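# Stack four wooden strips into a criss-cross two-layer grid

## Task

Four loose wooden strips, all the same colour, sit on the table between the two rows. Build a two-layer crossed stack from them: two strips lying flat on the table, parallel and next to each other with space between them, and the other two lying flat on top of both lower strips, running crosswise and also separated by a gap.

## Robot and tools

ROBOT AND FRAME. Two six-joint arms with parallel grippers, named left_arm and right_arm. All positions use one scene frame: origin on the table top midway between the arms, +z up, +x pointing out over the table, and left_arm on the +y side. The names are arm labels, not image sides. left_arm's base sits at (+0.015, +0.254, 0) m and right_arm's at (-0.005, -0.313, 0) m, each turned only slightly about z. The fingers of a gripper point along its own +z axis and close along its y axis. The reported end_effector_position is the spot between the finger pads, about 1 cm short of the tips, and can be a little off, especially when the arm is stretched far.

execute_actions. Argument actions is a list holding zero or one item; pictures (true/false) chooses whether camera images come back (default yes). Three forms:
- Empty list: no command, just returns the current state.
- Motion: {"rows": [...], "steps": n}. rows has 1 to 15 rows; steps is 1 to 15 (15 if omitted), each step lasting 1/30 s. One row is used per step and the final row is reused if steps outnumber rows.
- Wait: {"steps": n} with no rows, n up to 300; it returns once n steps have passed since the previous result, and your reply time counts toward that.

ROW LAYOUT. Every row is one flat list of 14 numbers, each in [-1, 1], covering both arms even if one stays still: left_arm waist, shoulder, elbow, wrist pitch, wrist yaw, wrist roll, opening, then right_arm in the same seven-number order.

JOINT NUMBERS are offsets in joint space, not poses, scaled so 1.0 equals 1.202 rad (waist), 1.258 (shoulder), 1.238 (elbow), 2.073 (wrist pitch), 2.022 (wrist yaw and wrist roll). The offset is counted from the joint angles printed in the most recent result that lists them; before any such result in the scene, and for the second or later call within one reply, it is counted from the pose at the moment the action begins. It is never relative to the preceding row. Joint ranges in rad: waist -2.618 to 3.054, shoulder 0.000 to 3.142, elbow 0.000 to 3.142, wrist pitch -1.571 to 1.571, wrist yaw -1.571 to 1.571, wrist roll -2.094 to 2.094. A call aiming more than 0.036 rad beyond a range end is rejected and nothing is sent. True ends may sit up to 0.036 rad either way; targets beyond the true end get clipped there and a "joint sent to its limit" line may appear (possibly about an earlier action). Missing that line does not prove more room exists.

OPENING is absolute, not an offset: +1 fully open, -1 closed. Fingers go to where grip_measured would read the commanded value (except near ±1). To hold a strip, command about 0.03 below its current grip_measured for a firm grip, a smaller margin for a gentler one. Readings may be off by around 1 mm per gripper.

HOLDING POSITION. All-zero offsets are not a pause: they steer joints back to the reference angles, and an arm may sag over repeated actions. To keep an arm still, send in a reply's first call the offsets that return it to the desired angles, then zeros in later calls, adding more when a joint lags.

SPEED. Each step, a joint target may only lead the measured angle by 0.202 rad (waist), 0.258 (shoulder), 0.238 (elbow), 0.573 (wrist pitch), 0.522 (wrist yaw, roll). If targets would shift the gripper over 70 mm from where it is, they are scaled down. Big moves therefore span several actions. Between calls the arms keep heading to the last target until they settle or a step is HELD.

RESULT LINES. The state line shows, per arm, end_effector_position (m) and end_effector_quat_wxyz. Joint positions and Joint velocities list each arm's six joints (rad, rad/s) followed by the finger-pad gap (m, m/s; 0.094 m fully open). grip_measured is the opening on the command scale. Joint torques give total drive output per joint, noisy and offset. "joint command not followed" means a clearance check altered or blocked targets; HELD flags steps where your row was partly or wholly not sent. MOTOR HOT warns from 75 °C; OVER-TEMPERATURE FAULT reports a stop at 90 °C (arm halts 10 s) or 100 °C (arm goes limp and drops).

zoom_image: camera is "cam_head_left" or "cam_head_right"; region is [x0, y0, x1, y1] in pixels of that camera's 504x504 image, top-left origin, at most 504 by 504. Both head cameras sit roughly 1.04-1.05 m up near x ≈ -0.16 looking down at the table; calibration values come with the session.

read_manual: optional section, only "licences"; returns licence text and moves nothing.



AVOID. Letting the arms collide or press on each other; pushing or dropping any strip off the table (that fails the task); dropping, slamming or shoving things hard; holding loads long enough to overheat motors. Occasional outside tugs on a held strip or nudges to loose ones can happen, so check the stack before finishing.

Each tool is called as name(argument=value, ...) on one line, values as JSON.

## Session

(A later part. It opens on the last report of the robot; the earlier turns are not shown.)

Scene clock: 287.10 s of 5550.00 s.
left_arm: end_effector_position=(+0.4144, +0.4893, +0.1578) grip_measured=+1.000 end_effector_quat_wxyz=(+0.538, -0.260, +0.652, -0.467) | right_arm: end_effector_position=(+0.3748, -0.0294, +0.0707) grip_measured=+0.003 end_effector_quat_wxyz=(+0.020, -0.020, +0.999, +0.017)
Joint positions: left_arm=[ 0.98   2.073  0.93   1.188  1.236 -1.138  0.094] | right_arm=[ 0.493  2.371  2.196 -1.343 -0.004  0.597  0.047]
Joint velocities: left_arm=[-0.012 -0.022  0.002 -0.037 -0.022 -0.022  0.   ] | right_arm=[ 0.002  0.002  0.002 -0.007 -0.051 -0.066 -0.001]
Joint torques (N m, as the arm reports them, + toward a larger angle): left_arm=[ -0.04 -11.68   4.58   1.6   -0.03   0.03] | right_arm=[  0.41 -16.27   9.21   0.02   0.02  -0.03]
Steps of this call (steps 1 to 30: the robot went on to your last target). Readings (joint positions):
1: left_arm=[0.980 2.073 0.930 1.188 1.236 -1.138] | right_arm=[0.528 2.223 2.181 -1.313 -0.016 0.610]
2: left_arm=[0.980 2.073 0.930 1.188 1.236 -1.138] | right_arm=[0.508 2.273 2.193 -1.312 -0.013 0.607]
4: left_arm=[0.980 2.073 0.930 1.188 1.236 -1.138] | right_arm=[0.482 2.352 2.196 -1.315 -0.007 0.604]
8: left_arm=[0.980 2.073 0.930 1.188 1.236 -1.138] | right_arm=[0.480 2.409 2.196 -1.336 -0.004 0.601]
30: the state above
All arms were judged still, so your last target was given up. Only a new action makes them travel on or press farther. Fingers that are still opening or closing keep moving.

execute_actions(actions=[{"rows":[[0,0,0,0,0,0,1,0.006,0.025,0,0,0,-0.004,0],[0,0,0,0,0,0,1,0.006,0.025,0,0,0,-0.004,0],[0,0,0,0,0,0,1,0.006,0.025,0,0,0,-0.004,0],[0,0,0,0,0,0,1,0.006,0.05,0,0,0,-0.004,0]],"steps":15}])

zoom_image(camera="cam_head_left", region=[250, 220, 350, 320])

zoom_image(camera="cam_head_right", region=[260, 220, 360, 320])

Scene clock: 295.07 s of 5550.00 s.
left_arm: end_effector_position=(+0.4144, +0.4893, +0.1578) grip_measured=+1.000 end_effector_quat_wxyz=(+0.538, -0.260, +0.652, -0.467) | right_arm: end_effector_position=(+0.3721, -0.0314, +0.0447) grip_measured=+0.003 end_effector_quat_wxyz=(-0.003, -0.021, +1.000, +0.000)
Joint positions: left_arm=[ 0.98   2.073  0.93   1.188  1.236 -1.138  0.094] | right_arm=[ 0.493  2.429  2.196 -1.342 -0.004  0.596  0.047]
Joint velocities: left_arm=[-0.002 -0.007 -0.012 -0.007 -0.007 -0.037  0.   ] | right_arm=[ 0.002  0.007 -0.017 -0.022 -0.007 -0.007 -0.001]
Joint torques (N m, as the arm reports them, + toward a larger angle): left_arm=[ -0.05 -11.68   4.59   1.6   -0.03   0.03] | right_arm=[  0.64 -15.05   7.26   0.03   0.02  -0.06]
Steps of this call (steps 1 to 90: nothing new was sent; then 4.47 s passed at rest; steps 91 to 105: all 15 steps of this action). Readings (joint positions):
91: left_arm=[0.980 2.073 0.930 1.188 1.236 -1.138] | right_arm=[0.493 2.372 2.196 -1.343 -0.004 0.597]
92: left_arm=[0.980 2.073 0.930 1.188 1.236 -1.138] | right_arm=[0.493 2.373 2.196 -1.343 -0.004 0.597]
94: left_arm=[0.980 2.073 0.930 1.188 1.236 -1.138] | right_arm=[0.493 2.381 2.196 -1.343 -0.004 0.597]
98: left_arm=[0.980 2.073 0.930 1.188 1.236 -1.138] | right_arm=[0.493 2.412 2.196 -1.342 -0.004 0.596]
105: the state above

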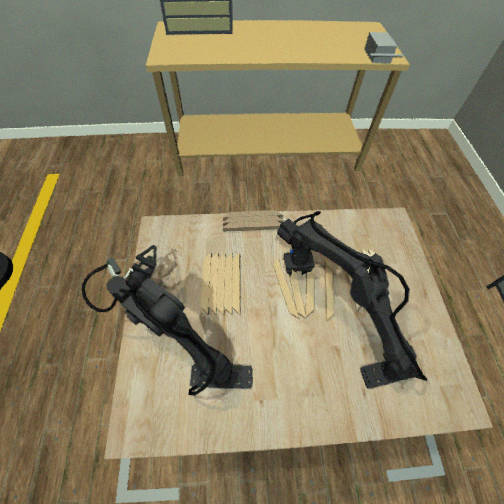

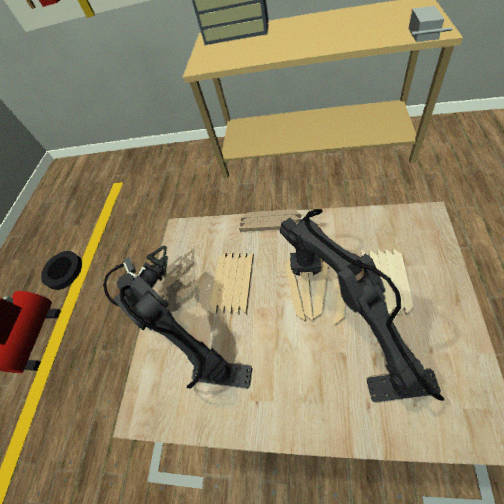

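Region (250, 220, 350, 320) of cam_head_left's 504x504 image, scaled by 5.040, with more detail than that image has.

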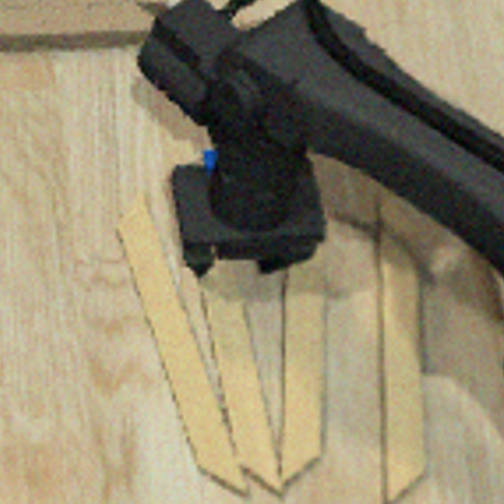

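Region (260, 220, 360, 320) of cam_head_right's 504x504 image, scaled by 5.040, with more detail than that image has.

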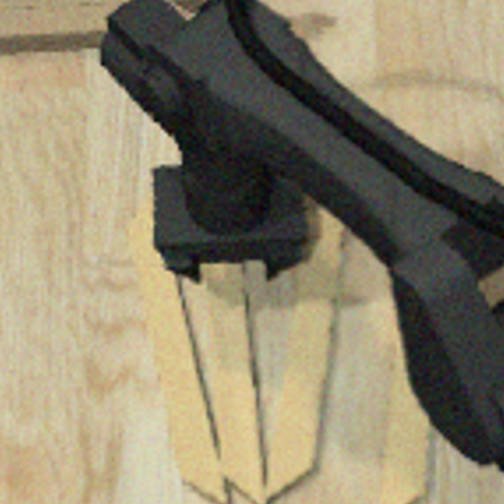

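execute_actions(actions=[{"rows":[[0,0,0,0,0,0,1,0.017,0,0,0,0,0.006,0],[0,0,0,0,0,0,1,0.017,0,0,0,0,0.006,0],[0,0,0,0,0,0,1,0.017,0,0,0,0,0.006,0],[0,0,0,0,0,0,1,0.017,0.003,-0.025,0.018,0,0.006,0],[0,0,0,0,0,0,1,0.017,0.003,-0.025,0.018,0,0.006,0],[0,0,0,0,0,0,1,0.017,0.003,-0.025,0.018,0,0.006,0],[0,0,0,0,0,0,1,0.017,0.006,-0.05,0.035,0,0.006,0]],"steps":15}])

zoom_image(camera="cam_head_left", region=[250, 220, 350, 320])

zoom_image(camera="cam_head_right", region=[260, 220, 360, 320])

Scene clock: 308.67 s of 5550.00 s.
left_arm: end_effector_position=(+0.4144, +0.4893, +0.1578) grip_measured=+1.000 end_effector_quat_wxyz=(+0.538, -0.260, +0.652, -0.467) | right_arm: end_effector_position=(+0.3679, -0.0259, +0.0312) grip_measured=+0.003 end_effector_quat_wxyz=(-0.003, -0.025, +1.000, +0.001)
Joint positions: left_arm=[ 0.98   2.073  0.93   1.188  1.236 -1.138  0.094] | right_arm=[ 0.508  2.429  2.142 -1.288 -0.004  0.601  0.047]
Joint velocities: left_arm=[-0.007  0.002 -0.012  0.022 -0.022  0.007  0.   ] | right_arm=[ 0.002 -0.012  0.002  0.095 -0.051 -0.007  0.001]
Joint torques (N m, as the arm reports them, + toward a larger angle): left_arm=[ -0.04 -11.68   4.59   1.6   -0.03   0.03] | right_arm=[  0.39 -14.88   6.74   0.14   0.05   0.07]
Steps of this call (steps 1 to 15: the robot went on to your last target; steps 16 to 90: nothing new was sent; then 10.10 s passed at rest; steps 91 to 105: all 15 steps of this action). Readings (joint positions):
91: left_arm=[0.980 2.073 0.930 1.188 1.236 -1.138] | right_arm=[0.494 2.429 2.196 -1.342 -0.004 0.597]
92: left_arm=[0.980 2.073 0.930 1.188 1.236 -1.138] | right_arm=[0.495 2.429 2.196 -1.342 -0.004 0.598]
94: left_arm=[0.980 2.073 0.930 1.188 1.236 -1.138] | right_arm=[0.500 2.429 2.192 -1.338 -0.004 0.599]
98: left_arm=[0.980 2.073 0.930 1.188 1.236 -1.138] | right_arm=[0.507 2.429 2.165 -1.311 -0.004 0.600]
105: the state above

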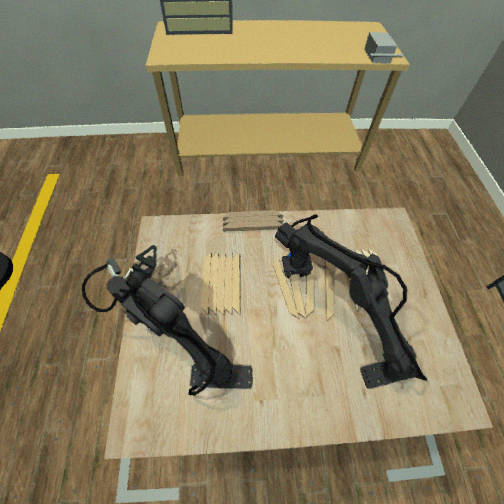

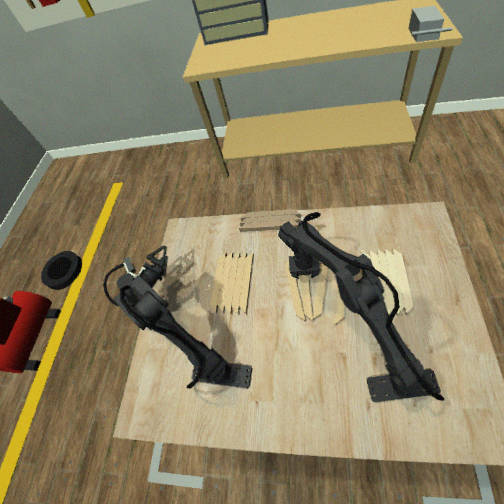

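Region (250, 220, 350, 320) of cam_head_left's 504x504 image, scaled by 5.040, with more detail than that image has.

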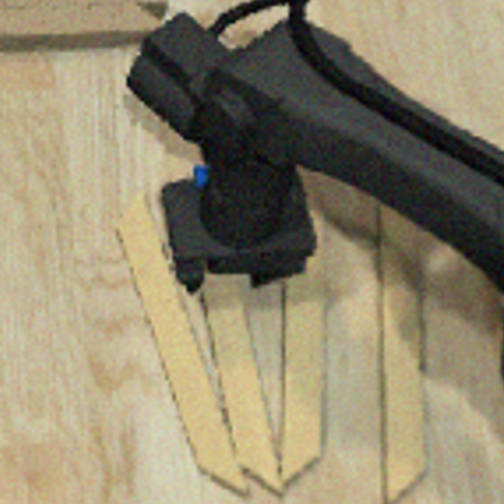

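Region (260, 220, 360, 320) of cam_head_right's 504x504 image, scaled by 5.040, with more detail than that image has.

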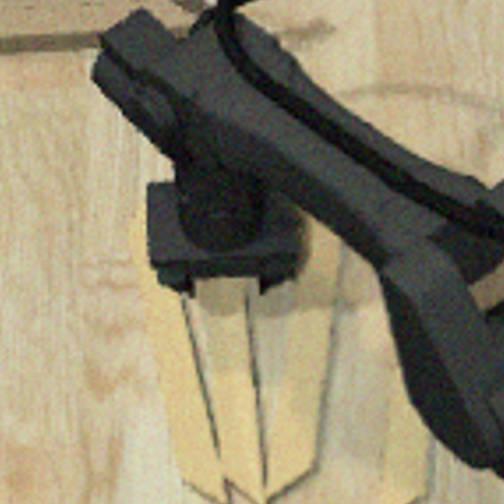

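Looks centred in the gap. Continue down.

execute_actions(actions=[{"rows":[[0,0,0,0,0,0,1,0,0.004,-0.025,0.015,0,0,0],[0,0,0,0,0,0,1,0,0.004,-0.025,0.015,0,0,0],[0,0,0,0,0,0,1,0,0.004,-0.025,0.015,0,0,0],[0,0,0,0,0,0,1,0,0.008,-0.05,0.03,0,0,0]],"steps":15}], pictures=false)

Scene clock: 315.13 s of 5550.00 s.
left_arm: end_effector_position=(+0.4144, +0.4893, +0.1578) grip_measured=+1.000 end_effector_quat_wxyz=(+0.538, -0.260, +0.652, -0.467) | right_arm: end_effector_position=(+0.3662, -0.0273, +0.0177) grip_measured=+0.003 end_effector_quat_wxyz=(-0.005, -0.025, +1.000, -0.001)
Joint positions: left_arm=[ 0.98   2.073  0.93   1.188  1.236 -1.138  0.094] | right_arm=[ 0.508  2.429  2.089 -1.239 -0.004  0.601  0.047]
Joint velocities: left_arm=[-0.017 -0.007 -0.002 -0.066  0.007 -0.037  0.   ] | right_arm=[ 0.007  0.007 -0.007 -0.022 -0.022  0.007 -0.   ]
Joint torques (N m, as the arm reports them, + toward a larger angle): left_arm=[ -0.06 -11.67   4.59   1.6   -0.03   0.03] | right_arm=[  0.09 -14.6    6.66   0.13   0.     0.01]
Steps of this call (steps 1 to 15: the robot went on to your last target; steps 16 to 90: nothing new was sent; then 2.97 s passed at rest; steps 91 to 105: all 15 steps of this action). Readings (joint positions):
91: left_arm=[0.980 2.073 0.930 1.188 1.236 -1.138] | right_arm=[0.508 2.429 2.139 -1.277 -0.004 0.601]
92: left_arm=[0.980 2.073 0.930 1.188 1.236 -1.138] | right_arm=[0.508 2.429 2.136 -1.274 -0.004 0.601]
94: left_arm=[0.980 2.073 0.930 1.188 1.236 -1.138] | right_arm=[0.508 2.429 2.121 -1.264 -0.004 0.601]
98: left_arm=[0.980 2.073 0.930 1.188 1.236 -1.138] | right_arm=[0.508 2.429 2.091 -1.249 -0.004 0.601]
105: the state above

No contact yet; a little further.

execute_actions(actions=[{"rows":[[0,0,0,0,0,0,1,0,0.008,-0.03,0.018,0,0,0]],"steps":15}], pictures=false)

Scene clock: 318.20 s of 5550.00 s.
left_arm: end_effector_position=(+0.4144, +0.4893, +0.1578) grip_measured=+1.000 end_effector_quat_wxyz=(+0.538, -0.260, +0.652, -0.467) | right_arm: end_effector_position=(+0.3670, -0.0266, +0.0161) grip_measured=+0.003 end_effector_quat_wxyz=(-0.003, -0.025, +1.000, +0.001)
Joint positions: left_arm=[ 0.98   2.073  0.93   1.188  1.236 -1.138  0.094] | right_arm=[ 0.508  2.429  2.082 -1.228 -0.004  0.601  0.047]
Joint velocities: left_arm=[-0.027 -0.017 -0.022  0.007  0.007 -0.022  0.   ] | right_arm=[-0.017 -0.012  0.022 -0.022 -0.051  0.037  0.   ]
Joint torques (N m, as the arm reports them, + toward a larger angle): left_arm=[ -0.04 -11.67   4.59   1.6   -0.03   0.03] | right_arm=[ -0.02 -14.67   4.76   0.27   0.01   0.  ]
Steps of this call (steps 1 to 15: the robot went on to your last target; steps 16 to 77: nothing new was sent; steps 78 to 92: all 15 steps of this action). Readings (joint positions):
78: left_arm=[0.980 2.073 0.930 1.188 1.236 -1.138] | right_arm=[0.508 2.429 2.084 -1.231 -0.004 0.601]
79: left_arm=[0.980 2.073 0.930 1.188 1.236 -1.138] | right_arm=[0.508 2.429 2.082 -1.228 -0.004 0.601]
81: left_arm=[0.980 2.073 0.930 1.188 1.236 -1.138] | right_arm=[0.508 2.429 2.082 -1.228 -0.004 0.601]
85: left_arm=[0.980 2.073 0.930 1.188 1.236 -1.138] | right_arm=[0.508 2.429 2.082 -1.228 -0.004 0.601]
92: the state above

Table contact at 0.016. Close.

execute_actions(actions=[{"rows":[[0,0,0,0,0,0,1,0,0,0.008,0,0,0,-0.1],[0,0,0,0,0,0,1,0,0,0.008,0,0,0,-0.2],[0,0,0,0,0,0,1,0,0,0.008,0,0,0,-0.3],[0,0,0,0,0,0,1,0,0,0.008,0,0,0,-0.35],[0,0,0,0,0,0,1,0,0,0.008,0,0,0,-0.4],[0,0,0,0,0,0,1,0,0,0.008,0,0,0,-0.44],[0,0,0,0,0,0,1,0,0,0.008,0,0,0,-0.47]],"steps":12}], pictures=false)

execute_actions(actions=[{"rows":[[0,0,0,0,0,0,1,0,0,0.04,-0.025,0,0,-0.47],[0,0,0,0,0,0,1,0,0,0.04,-0.025,0,0,-0.47],[0,0,0,0,0,0,1,0,0,0.04,-0.025,0,0,-0.47],[0,0,0,0,0,0,1,0,0,0.08,-0.05,0,0,-0.47],[0,0,0,0,0,0,1,0,0,0.08,-0.05,0,0,-0.47],[0,0,0,0,0,0,1,0,0,0.08,-0.05,0,0,-0.47],[0,0,0,0,0,0,1,0,0,0.125,-0.078,0,0,-0.47]],"steps":15}])

zoom_image(camera="cam_head_left", region=[250, 230, 380, 360])

Scene clock: 327.77 s of 5550.00 s.
left_arm: end_effector_position=(+0.4144, +0.4893, +0.1578) grip_measured=+1.000 end_effector_quat_wxyz=(+0.538, -0.260, +0.652, -0.467) | right_arm: end_effector_position=(+0.3672, -0.0267, +0.0165) grip_measured=-0.446 end_effector_quat_wxyz=(-0.002, -0.025, +1.000, +0.001)
Joint positions: left_arm=[ 0.98   2.073  0.93   1.188  1.236 -1.138  0.094] | right_arm=[ 0.508  2.428  2.082 -1.228 -0.003  0.601  0.026]
Joint velocities: left_arm=[ 0.002 -0.012 -0.007  0.066 -0.007 -0.066  0.   ] | right_arm=[-0.017 -0.002  0.012  0.037  0.037 -0.007  0.001]
Joint torques (N m, as the arm reports them, + toward a larger angle): left_arm=[ -0.04 -11.68   4.59   1.6   -0.03   0.03] | right_arm=[ -0.03 -15.41   8.19   0.05   0.02   0.01]
Steps of this call (steps 1 to 15: the robot went on to your last target; steps 16 to 90: nothing new was sent; then 6.17 s passed at rest; steps 91 to 102: all 12 steps of this action). Readings (joint positions):
91: left_arm=[0.980 2.073 0.930 1.188 1.236 -1.138] | right_arm=[0.508 2.428 2.082 -1.228 -0.004 0.601]
92: left_arm=[0.980 2.073 0.930 1.188 1.236 -1.138] | right_arm=[0.508 2.428 2.082 -1.228 -0.004 0.601]
94: left_arm=[0.980 2.073 0.930 1.188 1.236 -1.138] | right_arm=[0.508 2.428 2.082 -1.228 -0.004 0.601]
98: left_arm=[0.980 2.073 0.930 1.188 1.236 -1.138] | right_arm=[0.508 2.428 2.082 -1.228 -0.004 0.601]
102: the state above

Scene clock: 328.27 s of 5550.00 s.
left_arm: end_effector_position=(+0.4144, +0.4893, +0.1578) grip_measured=+1.000 end_effector_quat_wxyz=(+0.538, -0.260, +0.652, -0.467) | right_arm: end_effector_position=(+0.3697, -0.0248, +0.0498) grip_measured=-0.446 end_effector_quat_wxyz=(-0.000, -0.025, +1.000, +0.002)
Joint positions: left_arm=[ 0.98   2.073  0.93   1.188  1.236 -1.138  0.094] | right_arm=[ 0.508  2.433  2.223 -1.36  -0.003  0.601  0.026]
Joint velocities: left_arm=[-0.017 -0.002  0.007 -0.007 -0.007 -0.037  0.   ] | right_arm=[ 0.002 -0.002 -0.002 -0.081  0.007 -0.022 -0.001]
Joint torques (N m, as the arm reports them, + toward a larger angle): left_arm=[ -0.03 -11.67   4.59   1.61  -0.03   0.03] | right_arm=[ -0.07 -15.84   8.47  -0.01   0.     0.  ]
Steps of this call (steps 1 to 15: all 15 steps of this action). Readings (joint positions):
1: left_arm=[0.980 2.073 0.930 1.188 1.236 -1.138] | right_arm=[0.508 2.428 2.089 -1.235 -0.003 0.601]
2: left_arm=[0.980 2.073 0.930 1.188 1.236 -1.138] | right_arm=[0.508 2.429 2.095 -1.241 -0.003 0.601]
4: left_arm=[0.980 2.073 0.930 1.188 1.236 -1.138] | right_arm=[0.508 2.430 2.116 -1.261 -0.003 0.601]
8: left_arm=[0.980 2.073 0.930 1.188 1.236 -1.138] | right_arm=[0.508 2.433 2.185 -1.315 -0.003 0.601]
15: the state above

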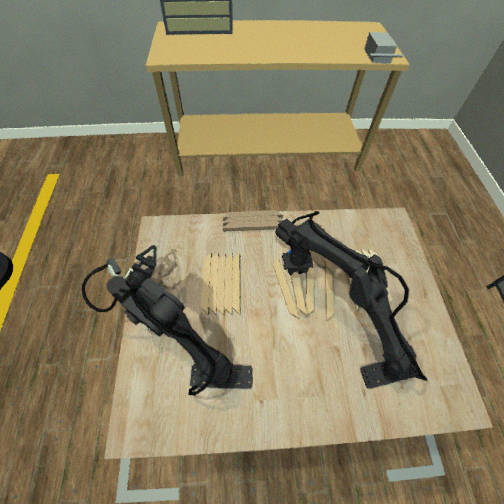

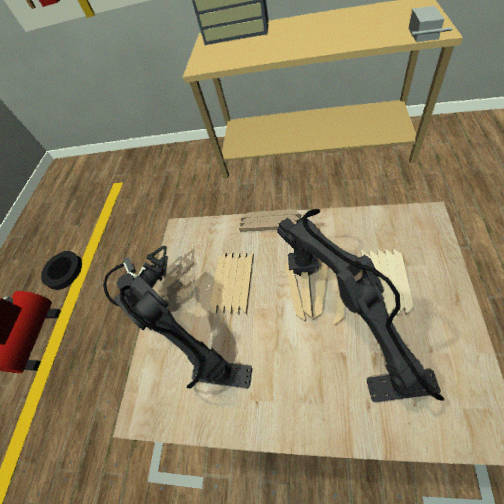

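Region (250, 230, 380, 360) of cam_head_left's 504x504 image, scaled by 3.877, with more detail than that image has.

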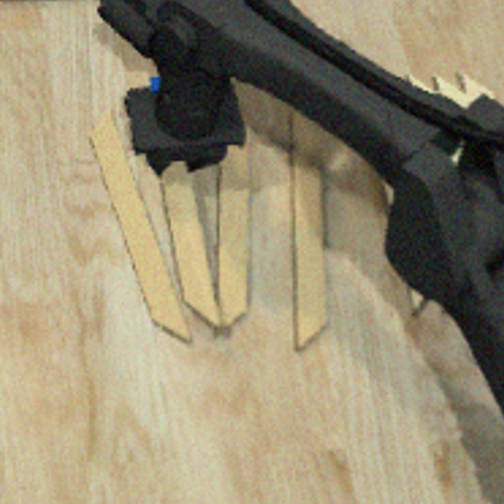

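execute_actions(actions=[{"rows":[[0,0,0,0,0,0,1,-0.02,-0.005,0.005,0,0,-0.1,-0.48],[0,0,0,0,0,0,1,-0.02,-0.005,0.005,0,0,-0.15,-0.48],[0,0,0,0,0,0,1,-0.04,-0.005,0.005,0,0,-0.2,-0.48],[0,0,0,0,0,0,1,-0.04,-0.005,0.005,0,0,-0.25,-0.48],[0,0,0,0,0,0,1,-0.06,-0.005,0.005,0,0,-0.3,-0.48],[0,0,0,0,0,0,1,-0.06,-0.005,0.005,0,0,-0.35,-0.48],[0,0,0,0,0,0,1,-0.08,-0.005,0.005,0,0,-0.4,-0.48],[0,0,0,0,0,0,1,-0.08,-0.005,0.005,0,0,-0.45,-0.48],[0,0,0,0,0,0,1,-0.09,-0.005,0.005,0,0,-0.5,-0.48],[0,0,0,0,0,0,1,-0.09,-0.005,0.005,0,0,-0.55,-0.48],[0,0,0,0,0,0,1,-0.09,-0.005,0.005,0,0,-0.6,-0.48],[0,0,0,0,0,0,1,-0.09,-0.005,0.005,0,0,-0.65,-0.48],[0,0,0,0,0,0,1,-0.09,-0.005,0.005,0,0,-0.715,-0.48]],"steps":15}], pictures=false)

execute_actions(actions=[{"steps":40}])

zoom_image(camera="cam_head_left", region=[250, 230, 380, 360])

zoom_image(camera="cam_head_right", region=[260, 230, 390, 360])

Scene clock: 363.37 s of 5550.00 s.
left_arm: end_effector_position=(+0.4144, +0.4893, +0.1578) grip_measured=+1.000 end_effector_quat_wxyz=(+0.538, -0.260, +0.652, -0.467) | right_arm: end_effector_position=(+0.4004, -0.0737, +0.0498) grip_measured=-0.446 end_effector_quat_wxyz=(-0.003, -0.520, +0.854, -0.000)
Joint positions: left_arm=[ 0.98   2.073  0.93   1.188  1.236 -1.138  0.094] | right_arm=[ 0.387  2.433  2.223 -1.367  0.001 -0.563  0.026]
Joint velocities: left_arm=[-0.002 -0.002 -0.012  0.022 -0.022 -0.081  0.   ] | right_arm=[-0.017 -0.012  0.002  0.066 -0.022 -1.853  0.001]
Joint torques (N m, as the arm reports them, + toward a larger angle): left_arm=[ -0.04 -11.67   4.59   1.6   -0.03   0.03] | right_arm=[  1.07 -16.06   7.85   0.11  -0.03   0.01]
Steps of this call (steps 1 to 30: the robot went on to your last target; steps 31 to 90: nothing new was sent; then 31.60 s passed at rest; steps 91 to 105: all 15 steps of this action). Readings (joint positions):
91: left_arm=[0.980 2.073 0.930 1.188 1.236 -1.138] | right_arm=[0.506 2.433 2.223 -1.375 -0.004 0.569]
92: left_arm=[0.980 2.073 0.930 1.188 1.236 -1.138] | right_arm=[0.505 2.433 2.223 -1.374 -0.004 0.519]
94: left_arm=[0.980 2.073 0.930 1.188 1.236 -1.138] | right_arm=[0.494 2.433 2.223 -1.371 -0.006 0.391]
98: left_arm=[0.980 2.073 0.930 1.188 1.236 -1.138] | right_arm=[0.446 2.433 2.223 -1.369 -0.007 0.064]
105: the state above

Scene clock: 364.70 s of 5550.00 s.
left_arm: end_effector_position=(+0.4144, +0.4893, +0.1578) grip_measured=+1.000 end_effector_quat_wxyz=(+0.538, -0.260, +0.652, -0.467) | right_arm: end_effector_position=(+0.3989, -0.0711, +0.0498) grip_measured=-0.446 end_effector_quat_wxyz=(-0.003, -0.634, +0.773, +0.000)
Joint positions: left_arm=[ 0.98   2.073  0.93   1.188  1.236 -1.138  0.094] | right_arm=[ 0.393  2.433  2.223 -1.367  0.001 -0.837  0.026]
Joint velocities: left_arm=[ 0.002  0.002  0.002  0.022 -0.007  0.007  0.   ] | right_arm=[-0.007 -0.007 -0.002 -0.007  0.037  0.066  0.   ]
Joint torques (N m, as the arm reports them, + toward a larger angle): left_arm=[ -0.04 -11.68   4.58   1.59  -0.03   0.03] | right_arm=[  0.51 -16.14   7.91   0.1   -0.03  -0.06]
Steps of this call (steps 1 to 30: the robot went on to your last target; steps 31 to 40: nothing new was sent). Readings (joint positions):
1: left_arm=[0.980 2.073 0.930 1.188 1.236 -1.138] | right_arm=[0.388 2.433 2.223 -1.367 0.001 -0.619]
2: left_arm=[0.980 2.073 0.930 1.188 1.236 -1.138] | right_arm=[0.389 2.433 2.223 -1.367 0.001 -0.663]
4: left_arm=[0.980 2.073 0.930 1.188 1.236 -1.138] | right_arm=[0.392 2.433 2.223 -1.367 0.001 -0.726]
8: left_arm=[0.980 2.073 0.930 1.188 1.236 -1.138] | right_arm=[0.393 2.433 2.223 -1.367 0.001 -0.792]
40: the state above
All arms were judged still, so your last target was given up. Only a new action makes them travel on or press farther. Fingers that are still opening or closing keep moving.

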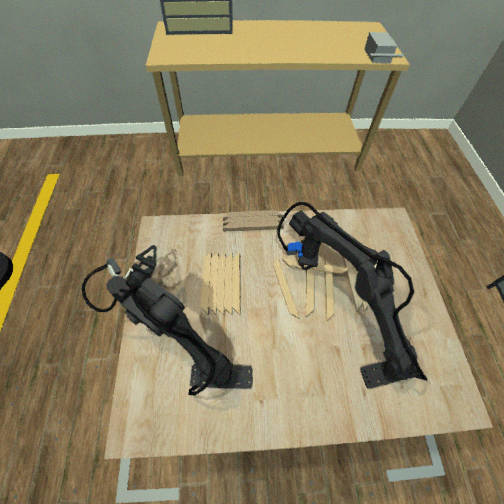

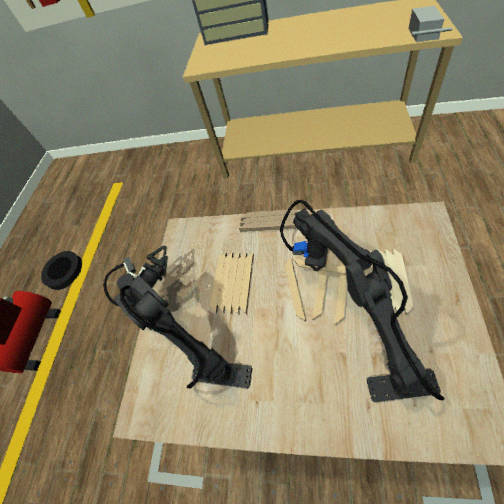

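Region (250, 230, 380, 360) of cam_head_left's 504x504 image, scaled by 3.877, with more detail than that image has.

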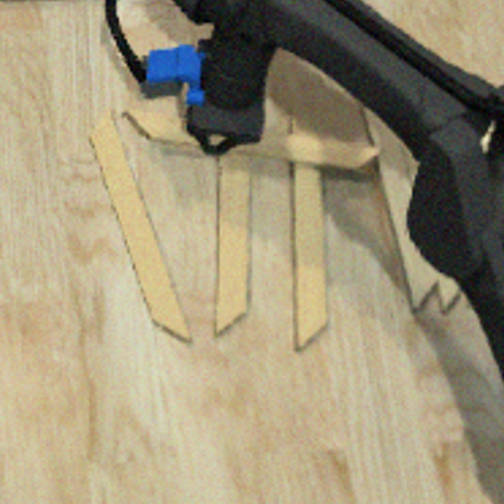

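Region (260, 230, 390, 360) of cam_head_right's 504x504 image, scaled by 3.877, with more detail than that image has.

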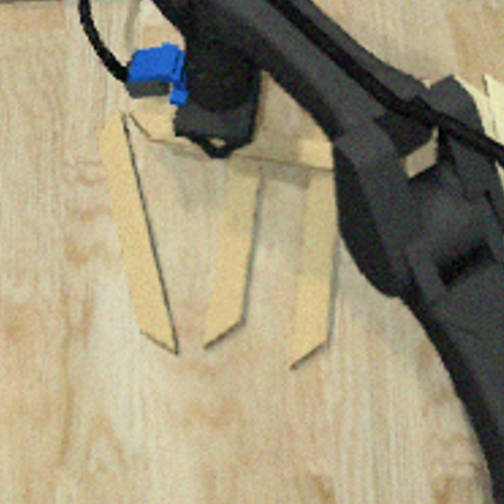

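execute_actions(actions=[{"rows":[[0,0,0,0,0,0,1,0.013,0,0,0,0,0,-0.48],[0,0,0,0,0,0,1,0.013,0,0,0,0,0,-0.48],[0,0,0,0,0,0,1,0.013,0,-0.025,0.015,0,0,-0.48],[0,0,0,0,0,0,1,0.013,0,-0.025,0.015,0,0,-0.48],[0,0,0,0,0,0,1,0.013,0,-0.025,0.015,0,0,-0.48],[0,0,0,0,0,0,1,0.013,0.003,-0.05,0.03,0,0,-0.48],[0,0,0,0,0,0,1,0.013,0.003,-0.05,0.03,0,0,-0.48],[0,0,0,0,0,0,1,0.013,0.003,-0.05,0.03,0,0,-0.48],[0,0,0,0,0,0,1,0.013,0.005,-0.075,0.046,0,0,-0.48]],"steps":15}])

zoom_image(camera="cam_head_left", region=[250, 230, 380, 360])

Scene clock: 376.87 s of 5550.00 s.
left_arm: end_effector_position=(+0.4144, +0.4893, +0.1578) grip_measured=+1.000 end_effector_quat_wxyz=(+0.538, -0.260, +0.652, -0.467) | right_arm: end_effector_position=(+0.3946, -0.0693, +0.0300) grip_measured=-0.446 end_effector_quat_wxyz=(-0.008, -0.638, +0.770, -0.000)
Joint positions: left_arm=[ 0.98   2.073  0.93   1.188  1.236 -1.138  0.094] | right_arm=[ 0.402  2.433  2.144 -1.299  0.003 -0.837  0.026]
Joint velocities: left_arm=[ 0.012  0.002 -0.022  0.022 -0.066 -0.022  0.   ] | right_arm=[ 0.017 -0.012  0.002  0.066  0.066 -0.007 -0.   ]
Joint torques (N m, as the arm reports them, + toward a larger angle): left_arm=[ -0.05 -11.68   4.58   1.6   -0.03   0.03] | right_arm=[  0.51 -14.86   6.14   0.28  -0.05  -0.01]
Steps of this call (steps 1 to 90: nothing new was sent; then 8.67 s passed at rest; steps 91 to 105: all 15 steps of this action). Readings (joint positions):
91: left_arm=[0.980 2.073 0.930 1.188 1.236 -1.138] | right_arm=[0.394 2.433 2.223 -1.367 0.001 -0.837]
92: left_arm=[0.980 2.073 0.930 1.188 1.236 -1.138] | right_arm=[0.394 2.433 2.223 -1.367 0.001 -0.837]
94: left_arm=[0.980 2.073 0.930 1.188 1.236 -1.138] | right_arm=[0.397 2.433 2.216 -1.359 0.001 -0.837]
98: left_arm=[0.980 2.073 0.930 1.188 1.236 -1.138] | right_arm=[0.401 2.433 2.182 -1.333 0.001 -0.837]
105: the state above

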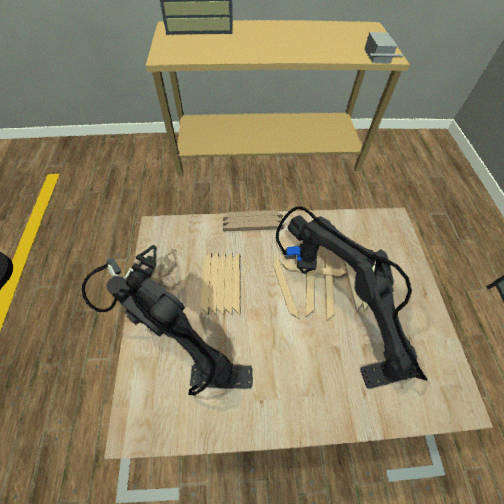

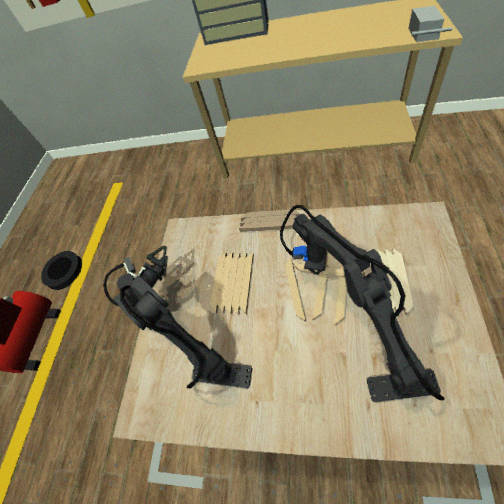

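Region (250, 230, 380, 360) of cam_head_left's 504x504 image, scaled by 3.877, with more detail than that image has.

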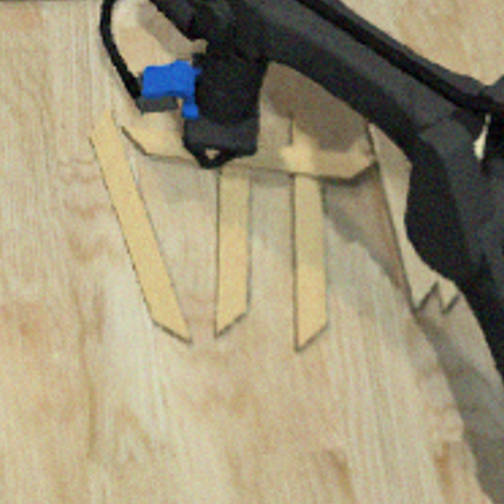

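execute_actions(actions=[{"rows":[[0,0,0,0,0,0,1,0,0,0.025,0,0,0,-0.48],[0,0,0,0,0,0,1,0,0,0.025,0,0,0,-0.48],[0,0,0,0,0,0,1,0,0,0.025,0,0,0,-0.48],[0,0,0,0,0,0,1,0,0,0.025,0,0,0,-0.48],[0,0,0,0,0,0,1,0.012,0,0.025,0,0,0.006,-0.48],[0,0,0,0,0,0,1,0.012,0,0.025,0,0,0.006,-0.48],[0,0,0,0,0,0,1,0.024,0,0.025,0,0,0.012,-0.48]],"steps":15}])

zoom_image(camera="cam_head_left", region=[265, 240, 365, 300])

Scene clock: 387.47 s of 5550.00 s.
left_arm: end_effector_position=(+0.4144, +0.4893, +0.1578) grip_measured=+1.000 end_effector_quat_wxyz=(+0.538, -0.260, +0.652, -0.467) | right_arm: end_effector_position=(+0.3908, -0.0588, +0.0325) grip_measured=-0.446 end_effector_quat_wxyz=(-0.004, -0.642, +0.767, -0.003)
Joint positions: left_arm=[ 0.98   2.073  0.93   1.188  1.236 -1.138  0.094] | right_arm=[ 0.427  2.433  2.154 -1.3    0.007 -0.823  0.026]
Joint velocities: left_arm=[ 0.007  0.012 -0.002 -0.022 -0.022  0.037  0.   ] | right_arm=[ 0.002 -0.002  0.017  0.066  0.037  0.051 -0.   ]
Joint torques (N m, as the arm reports them, + toward a larger angle): left_arm=[ -0.04 -11.68   4.58   1.6   -0.03   0.03] | right_arm=[  0.37 -15.5    9.24   0.02  -0.02   0.1 ]
Steps of this call (steps 1 to 15: the robot went on to your last target; steps 16 to 90: nothing new was sent; then 7.10 s passed at rest; steps 91 to 105: all 15 steps of this action). Readings (joint positions):
91: left_arm=[0.980 2.073 0.930 1.188 1.236 -1.138] | right_arm=[0.402 2.433 2.147 -1.299 0.004 -0.837]
92: left_arm=[0.980 2.073 0.930 1.188 1.236 -1.138] | right_arm=[0.402 2.433 2.150 -1.300 0.004 -0.837]
94: left_arm=[0.980 2.073 0.930 1.188 1.236 -1.138] | right_arm=[0.402 2.433 2.153 -1.300 0.005 -0.837]
98: left_arm=[0.980 2.073 0.930 1.188 1.236 -1.138] | right_arm=[0.408 2.433 2.154 -1.300 0.007 -0.830]
105: the state above

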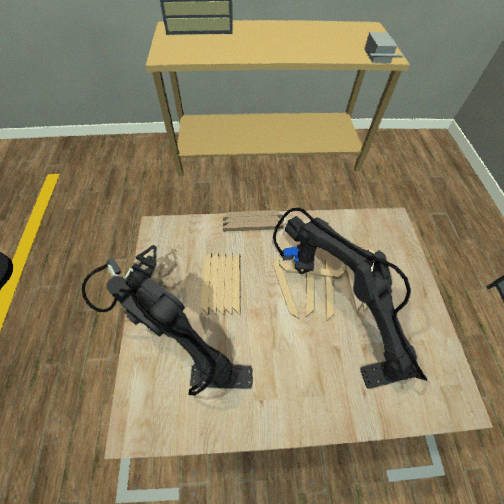

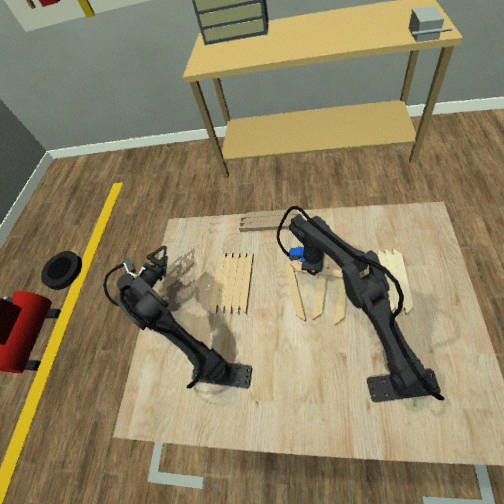

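Region (265, 240, 365, 300) of cam_head_left's 504x504 image, scaled by 5.040, with more detail than that image has; it fills the top 302 rows of this view, and the rest is white.

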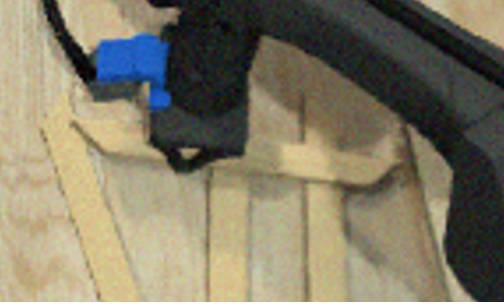

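Now clear of the row. Lower.

execute_actions(actions=[{"rows":[[0,0,0,0,0,0,1,0,0.003,-0.02,0.012,0,0,-0.48],[0,0,0,0,0,0,1,0,0.003,-0.02,0.012,0,0,-0.48],[0,0,0,0,0,0,1,0,0.003,-0.02,0.012,0,0,-0.48],[0,0,0,0,0,0,1,0,0.006,-0.042,0.022,0,0,-0.48]],"steps":15}], pictures=false)

Scene clock: 392.57 s of 5550.00 s.
left_arm: end_effector_position=(+0.4144, +0.4893, +0.1578) grip_measured=+1.000 end_effector_quat_wxyz=(+0.538, -0.260, +0.652, -0.467) | right_arm: end_effector_position=(+0.3905, -0.0592, +0.0292) grip_measured=-0.446 end_effector_quat_wxyz=(-0.003, -0.641, +0.767, -0.004)
Joint positions: left_arm=[ 0.98   2.073  0.93   1.188  1.236 -1.138  0.094] | right_arm=[ 0.427  2.428  2.134 -1.281  0.008 -0.821  0.026]
Joint velocities: left_arm=[ 0.007  0.002 -0.002  0.022  0.022 -0.095  0.   ] | right_arm=[-0.012 -0.012 -0.012  0.022 -0.022  0.081 -0.002]
Joint torques (N m, as the arm reports them, + toward a larger angle): left_arm=[ -0.04 -11.67   4.6    1.6   -0.04   0.03] | right_arm=[  0.01 -14.51   4.72   0.28  -0.01   0.  ]
Steps of this call (steps 1 to 15: the robot went on to your last target; steps 16 to 90: nothing new was sent; then 1.60 s passed at rest; steps 91 to 105: all 15 steps of this action). Readings (joint positions):
91: left_arm=[0.980 2.073 0.930 1.188 1.236 -1.138] | right_arm=[0.427 2.433 2.152 -1.297 0.008 -0.821]
92: left_arm=[0.980 2.073 0.930 1.188 1.236 -1.138] | right_arm=[0.427 2.433 2.149 -1.295 0.008 -0.821]
94: left_arm=[0.980 2.073 0.930 1.188 1.236 -1.138] | right_arm=[0.427 2.432 2.141 -1.288 0.008 -0.821]
98: left_arm=[0.980 2.073 0.930 1.188 1.236 -1.138] | right_arm=[0.427 2.428 2.134 -1.282 0.008 -0.821]
105: the state above

execute_actions(actions=[{"rows":[[0,0,0,0,0,0,1,0,0,0.008,0,0,0,-0.48],[0,0,0,0,0,0,1,0,0,0.008,0,0,0,-0.44],[0,0,0,0,0,0,1,0,0,0.008,0,0,0,-0.4],[0,0,0,0,0,0,1,0,0,0.008,0,0,0,-0.3],[0,0,0,0,0,0,1,0,0,0.008,0,0,0,-0.1],[0,0,0,0,0,0,1,0,0,0.008,0,0,0,0.1],[0,0,0,0,0,0,1,0,0,0.008,0,0,0,0.1],[0,0,0,0,0,0,1,0,0,0.008,0,0,0,0.1],[0,0,0,0,0,0,1,0,0,0.008,0,0,0,0.1],[0,0,0,0,0,0,1,0,0,0.06,-0.04,0,0,0.1],[0,0,0,0,0,0,1,0,0,0.06,-0.04,0,0,0.1],[0,0,0,0,0,0,1,0,0,0.12,-0.075,0,0,0.1],[0,0,0,0,0,0,1,0,0,0.12,-0.075,0,0,0.1],[0,0,0,0,0,0,1,0,0,0.16,-0.1,0,0,0.1]],"steps":15}], pictures=false)

execute_actions(actions=[{"steps":15}])

zoom_image(camera="cam_head_left", region=[250, 230, 380, 360])

Scene clock: 405.90 s of 5550.00 s.
left_arm: end_effector_position=(+0.4144, +0.4893, +0.1578) grip_measured=+1.000 end_effector_quat_wxyz=(+0.538, -0.260, +0.652, -0.467) | right_arm: end_effector_position=(+0.3952, -0.0563, +0.0599) grip_measured=+0.097 end_effector_quat_wxyz=(+0.005, -0.641, +0.767, -0.005)
Joint positions: left_arm=[ 0.98   2.073  0.93   1.188  1.236 -1.138  0.094] | right_arm=[ 0.427  2.439  2.274 -1.395  0.009 -0.821  0.052]
Joint velocities: left_arm=[-0.002 -0.007 -0.002  0.066 -0.037 -0.022  0.   ] | right_arm=[-0.002 -0.027  0.808 -0.549  0.081  0.037 -0.001]
Joint torques (N m, as the arm reports them, + toward a larger angle): left_arm=[ -0.05 -11.67   4.6    1.6   -0.03   0.03] | right_arm=[ -0.02 -16.36   8.07  -0.09  -0.01   0.01]
Steps of this call (steps 1 to 15: the robot went on to your last target; steps 16 to 90: nothing new was sent; then 9.83 s passed at rest; steps 91 to 105: all 15 steps of this action). Readings (joint positions):
91: left_arm=[0.980 2.073 0.930 1.188 1.236 -1.138] | right_arm=[0.427 2.427 2.134 -1.281 0.008 -0.821]
92: left_arm=[0.980 2.073 0.930 1.188 1.236 -1.138] | right_arm=[0.427 2.427 2.134 -1.281 0.008 -0.821]
94: left_arm=[0.980 2.073 0.930 1.188 1.236 -1.138] | right_arm=[0.427 2.427 2.134 -1.282 0.008 -0.821]
98: left_arm=[0.980 2.073 0.930 1.188 1.236 -1.138] | right_arm=[0.427 2.427 2.134 -1.281 0.008 -0.821]
105: the state above

Scene clock: 406.40 s of 5550.00 s.
left_arm: end_effector_position=(+0.4144, +0.4893, +0.1578) grip_measured=+1.000 end_effector_quat_wxyz=(+0.538, -0.260, +0.652, -0.467) | right_arm: end_effector_position=(+0.3889, -0.0604, +0.0786) grip_measured=+0.097 end_effector_quat_wxyz=(-0.002, -0.641, +0.767, -0.004)
Joint positions: left_arm=[ 0.98   2.073  0.93   1.188  1.236 -1.138  0.094] | right_arm=[ 0.427  2.425  2.323 -1.472  0.009 -0.821  0.052]
Joint velocities: left_arm=[-0.007 -0.012 -0.007 -0.007 -0.037  0.022  0.   ] | right_arm=[-0.012  0.022  0.007 -0.051 -0.007  0.051  0.   ]
Joint torques (N m, as the arm reports them, + toward a larger angle): left_arm=[ -0.05 -11.68   4.59   1.6   -0.03   0.03] | right_arm=[  0.01 -15.1    8.03  -0.05   0.03   0.  ]
Steps of this call (steps 1 to 15: the robot went on to your last target). Readings (joint positions):
1: left_arm=[0.980 2.073 0.930 1.188 1.236 -1.138] | right_arm=[0.427 2.435 2.297 -1.408 0.009 -0.821]
2: left_arm=[0.980 2.073 0.930 1.188 1.236 -1.138] | right_arm=[0.427 2.431 2.311 -1.417 0.009 -0.821]
4: left_arm=[0.980 2.073 0.930 1.188 1.236 -1.138] | right_arm=[0.427 2.425 2.322 -1.434 0.009 -0.821]
8: left_arm=[0.980 2.073 0.930 1.188 1.236 -1.138] | right_arm=[0.427 2.425 2.323 -1.459 0.009 -0.821]
15: the state above

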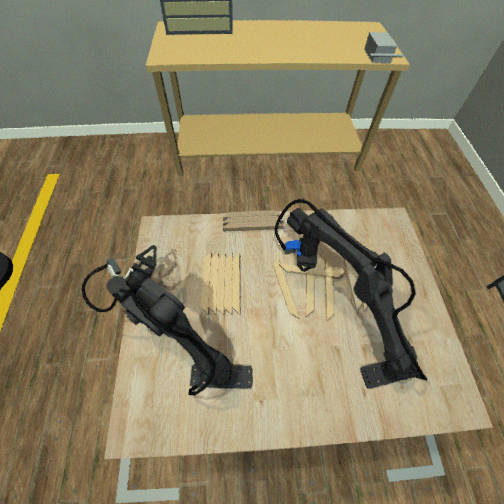

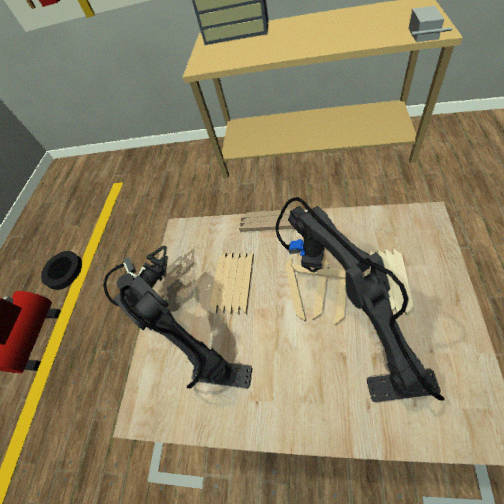

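Region (250, 230, 380, 360) of cam_head_left's 504x504 image, scaled by 3.877, with more detail than that image has.

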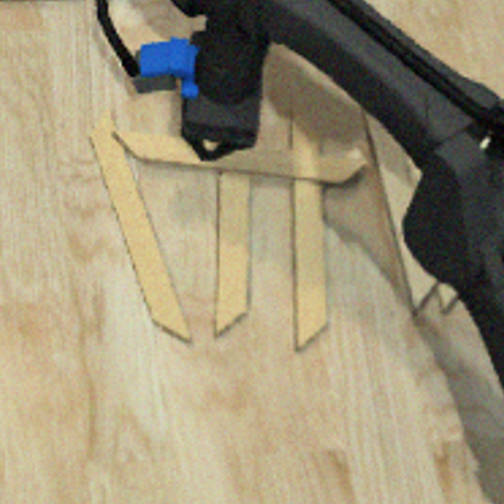

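execute_actions(actions=[{"rows":[[0,0,0,0,0,0,1,0.06,-0.025,0,0,0,0.2,0.3],[0,0,0,0,0,0,1,0.06,-0.025,0,0,0,0.3,0.3],[0,0,0,0,0,0,1,0.06,-0.025,0,0,0,0.4,0.3],[0,0,0,0,0,0,1,0.12,-0.05,0,0,0,0.5,0.3],[0,0,0,0,0,0,1,0.12,-0.05,0,0,0,0.6,0.3],[0,0,0,0,0,0,1,0.12,-0.05,0,0,0,0.72,0.3],[0,0,0,0,0,0,1,0.178,-0.05,-0.06,0.025,0,0.72,0.3],[0,0,0,0,0,0,1,0.178,-0.05,-0.06,0.025,0,0.72,0.3],[0,0,0,0,0,0,1,0.178,-0.05,-0.06,0.025,0,0.72,0.3],[0,0,0,0,0,0,1,0.178,-0.05,-0.12,0.05,0,0.72,0.3],[0,0,0,0,0,0,1,0.178,-0.05,-0.12,0.05,0,0.72,0.3],[0,0,0,0,0,0,1,0.178,-0.05,-0.12,0.05,0,0.72,0.3],[0,0,0,0,0,0,1,0.178,-0.05,-0.178,0.08,0,0.72,0.3]],"steps":15}], pictures=false)

execute_actions(actions=[{"steps":30}])

zoom_image(camera="cam_head_left", region=[250, 230, 380, 360])

zoom_image(camera="cam_head_right", region=[260, 230, 390, 360])

Scene clock: 427.57 s of 5550.00 s.
left_arm: end_effector_position=(+0.4144, +0.4893, +0.1578) grip_measured=+1.000 end_effector_quat_wxyz=(+0.538, -0.260, +0.652, -0.467) | right_arm: end_effector_position=(+0.3053, +0.0199, +0.0599) grip_measured=+0.297 end_effector_quat_wxyz=(-0.007, -0.173, +0.985, -0.005)
Joint positions: left_arm=[ 0.98   2.073  0.93   1.188  1.236 -1.138  0.094] | right_arm=[ 0.674  2.36   2.136 -1.364 -0.     0.47   0.061]
Joint velocities: left_arm=[-0.007 -0.007 -0.002 -0.051 -0.051 -0.037  0.   ] | right_arm=[-0.164  0.076 -0.608  0.227 -0.066  1.062 -0.   ]
Joint torques (N m, as the arm reports them, + toward a larger angle): left_arm=[ -0.05 -11.68   4.6    1.6   -0.03   0.03] | right_arm=[ -1.96 -15.46   7.78   0.23   0.12   0.05]
Steps of this call (steps 1 to 15: the robot went on to your last target; steps 16 to 90: nothing new was sent; then 17.67 s passed at rest; steps 91 to 105: all 15 steps of this action). Readings (joint positions):
91: left_arm=[0.980 2.073 0.930 1.188 1.236 -1.138] | right_arm=[0.432 2.425 2.323 -1.475 0.012 -0.754]
92: left_arm=[0.980 2.073 0.930 1.188 1.236 -1.138] | right_arm=[0.440 2.425 2.323 -1.475 0.014 -0.657]
94: left_arm=[0.980 2.073 0.930 1.188 1.236 -1.138] | right_arm=[0.471 2.421 2.323 -1.475 0.017 -0.455]
98: left_arm=[0.980 2.073 0.930 1.188 1.236 -1.138] | right_arm=[0.579 2.386 2.292 -1.452 0.019 -0.053]
105: the state above

Scene clock: 428.57 s of 5550.00 s.
left_arm: end_effector_position=(+0.4144, +0.4893, +0.1578) grip_measured=+1.000 end_effector_quat_wxyz=(+0.538, -0.260, +0.652, -0.467) | right_arm: end_effector_position=(+0.3191, +0.0112, +0.0486) grip_measured=+0.297 end_effector_quat_wxyz=(-0.003, -0.078, +0.997, -0.004)
Joint positions: left_arm=[ 0.98   2.073  0.93   1.188  1.236 -1.138  0.094] | right_arm=[ 0.64   2.368  2.104 -1.317  0.003  0.628  0.061]
Joint velocities: left_arm=[ 0.002  0.007 -0.002 -0.022 -0.051 -0.007  0.   ] | right_arm=[ 0.002  0.007 -0.002 -0.007 -0.037 -0.037  0.   ]
Joint torques (N m, as the arm reports them, + toward a larger angle): left_arm=[ -0.03 -11.68   4.58   1.6   -0.03   0.03] | right_arm=[  0.09 -15.62   7.2    0.13   0.09   0.07]
Steps of this call (steps 1 to 30: the robot went on to your last target). Readings (joint positions):
1: left_arm=[0.980 2.073 0.930 1.188 1.236 -1.138] | right_arm=[0.667 2.363 2.119 -1.357 -0.000 0.502]
2: left_arm=[0.980 2.073 0.930 1.188 1.236 -1.138] | right_arm=[0.661 2.366 2.110 -1.353 -0.000 0.527]
4: left_arm=[0.980 2.073 0.930 1.188 1.236 -1.138] | right_arm=[0.649 2.368 2.104 -1.344 0.001 0.564]
8: left_arm=[0.980 2.073 0.930 1.188 1.236 -1.138] | right_arm=[0.640 2.368 2.104 -1.326 0.003 0.602]
30: the state above
All arms were judged still, so your last target was given up. Only a new action makes them travel on or press farther. Fingers that are still opening or closing keep moving.

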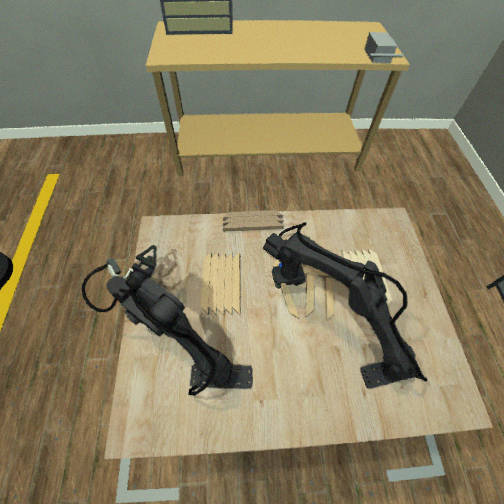

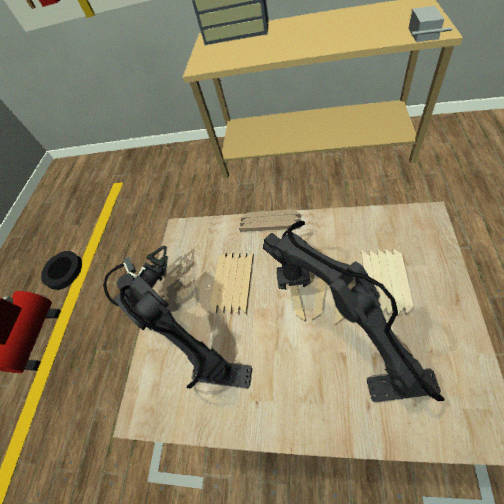

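Region (250, 230, 380, 360) of cam_head_left's 504x504 image, scaled by 3.877, with more detail than that image has.

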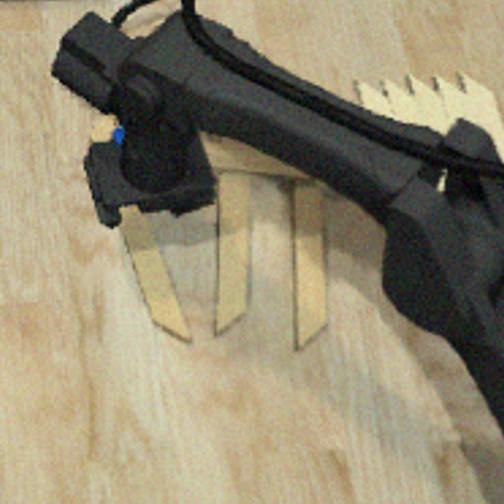

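Region (260, 230, 390, 360) of cam_head_right's 504x504 image, scaled by 3.877, with more detail than that image has.

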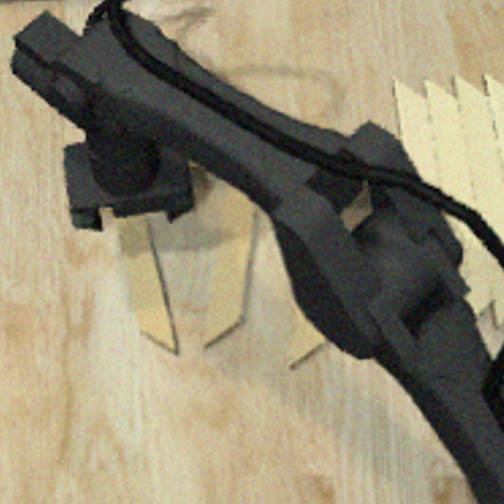

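execute_actions(actions=[{"rows":[[0,0,0,0,0,0,1,0.01,0.006,-0.03,0.02,0,0,0.3],[0,0,0,0,0,0,1,0.01,0.006,-0.03,0.02,0,0,0.3],[0,0,0,0,0,0,1,0.01,0.006,-0.03,0.02,0,0,0.3],[0,0,0,0,0,0,1,0.01,0.012,-0.06,0.042,0,0,0.3],[0,0,0,0,0,0,1,0.01,0.012,-0.06,0.042,0,0,0.3],[0,0,0,0,0,0,1,0.01,0.012,-0.06,0.042,0,0,0.3],[0,0,0,0,0,0,1,0.01,0.018,-0.08,0.056,0,0,0.3],[0,0,0,0,0,0,1,0.01,0.018,-0.08,0.056,0,0,0.3],[0,0,0,0,0,0,1,0.01,0.018,-0.08,0.056,0,0,0.3],[0,0,0,0,0,0,1,0.01,0.02,-0.1,0.066,0,0,0.3]],"steps":15}], pictures=false)

execute_actions(actions=[{"steps":8}], pictures=false)

Scene clock: 442.13 s of 5550.00 s.
left_arm: end_effector_position=(+0.4144, +0.4893, +0.1578) grip_measured=+1.000 end_effector_quat_wxyz=(+0.538, -0.260, +0.652, -0.467) | right_arm: end_effector_position=(+0.3170, +0.0095, +0.0174) grip_measured=+0.297 end_effector_quat_wxyz=(-0.006, -0.078, +0.997, -0.007)
Joint positions: left_arm=[ 0.98   2.073  0.93   1.188  1.236 -1.138  0.094] | right_arm=[ 0.64   2.376  1.994 -1.206  0.003  0.628  0.061]
Joint velocities: left_arm=[ 0.017 -0.012 -0.002  0.037  0.095 -0.037  0.   ] | right_arm=[ 0.022  0.002 -0.012  0.066 -0.095  0.007 -0.   ]
Joint torques (N m, as the arm reports them, + toward a larger angle): left_arm=[ -0.06 -11.68   4.59   1.6   -0.03   0.03] | right_arm=[  0.83 -13.74   6.05   0.13   0.07  -0.01]
Steps of this call (steps 1 to 90: nothing new was sent; then 10.07 s passed at rest; steps 91 to 105: all 15 steps of this action). Readings (joint positions):
91: left_arm=[0.980 2.073 0.930 1.188 1.236 -1.138] | right_arm=[0.640 2.368 2.099 -1.311 0.003 0.628]
92: left_arm=[0.980 2.073 0.930 1.188 1.236 -1.138] | right_arm=[0.640 2.368 2.095 -1.305 0.003 0.628]
94: left_arm=[0.980 2.073 0.930 1.188 1.236 -1.138] | right_arm=[0.640 2.368 2.075 -1.288 0.003 0.628]
98: left_arm=[0.980 2.073 0.930 1.188 1.236 -1.138] | right_arm=[0.640 2.371 2.030 -1.249 0.003 0.628]
105: the state above

Scene clock: 442.40 s of 5550.00 s.
left_arm: end_effector_position=(+0.4144, +0.4893, +0.1578) grip_measured=+1.000 end_effector_quat_wxyz=(+0.538, -0.260, +0.652, -0.467) | right_arm: end_effector_position=(+0.3183, +0.0127, +0.0174) grip_measured=+0.297 end_effector_quat_wxyz=(-0.001, -0.080, +0.997, -0.002)
Joint positions: left_arm=[ 0.98   2.073  0.93   1.188  1.236 -1.138  0.094] | right_arm=[ 0.643  2.376  1.994 -1.193  0.002  0.628  0.061]
Joint velocities: left_arm=[ 0.002 -0.017  0.002  0.037 -0.037 -0.022  0.   ] | right_arm=[-0.002 -0.012 -0.012  0.007  0.051 -0.037 -0.   ]
Joint torques (N m, as the arm reports them, + toward a larger angle): left_arm=[ -0.05 -11.67   4.59   1.6   -0.04   0.03] | right_arm=[  0.66 -13.5    6.24   0.12   0.01  -0.02]
Steps of this call (steps 1 to 8: the robot went on to your last target). Readings (joint positions):
1: left_arm=[0.980 2.073 0.930 1.188 1.236 -1.138] | right_arm=[0.641 2.376 1.994 -1.205 0.002 0.628]
2: left_arm=[0.980 2.073 0.930 1.188 1.236 -1.138] | right_arm=[0.641 2.376 1.994 -1.201 0.002 0.628]
4: left_arm=[0.980 2.073 0.930 1.188 1.236 -1.138] | right_arm=[0.642 2.376 1.994 -1.198 0.002 0.628]
8: the state above


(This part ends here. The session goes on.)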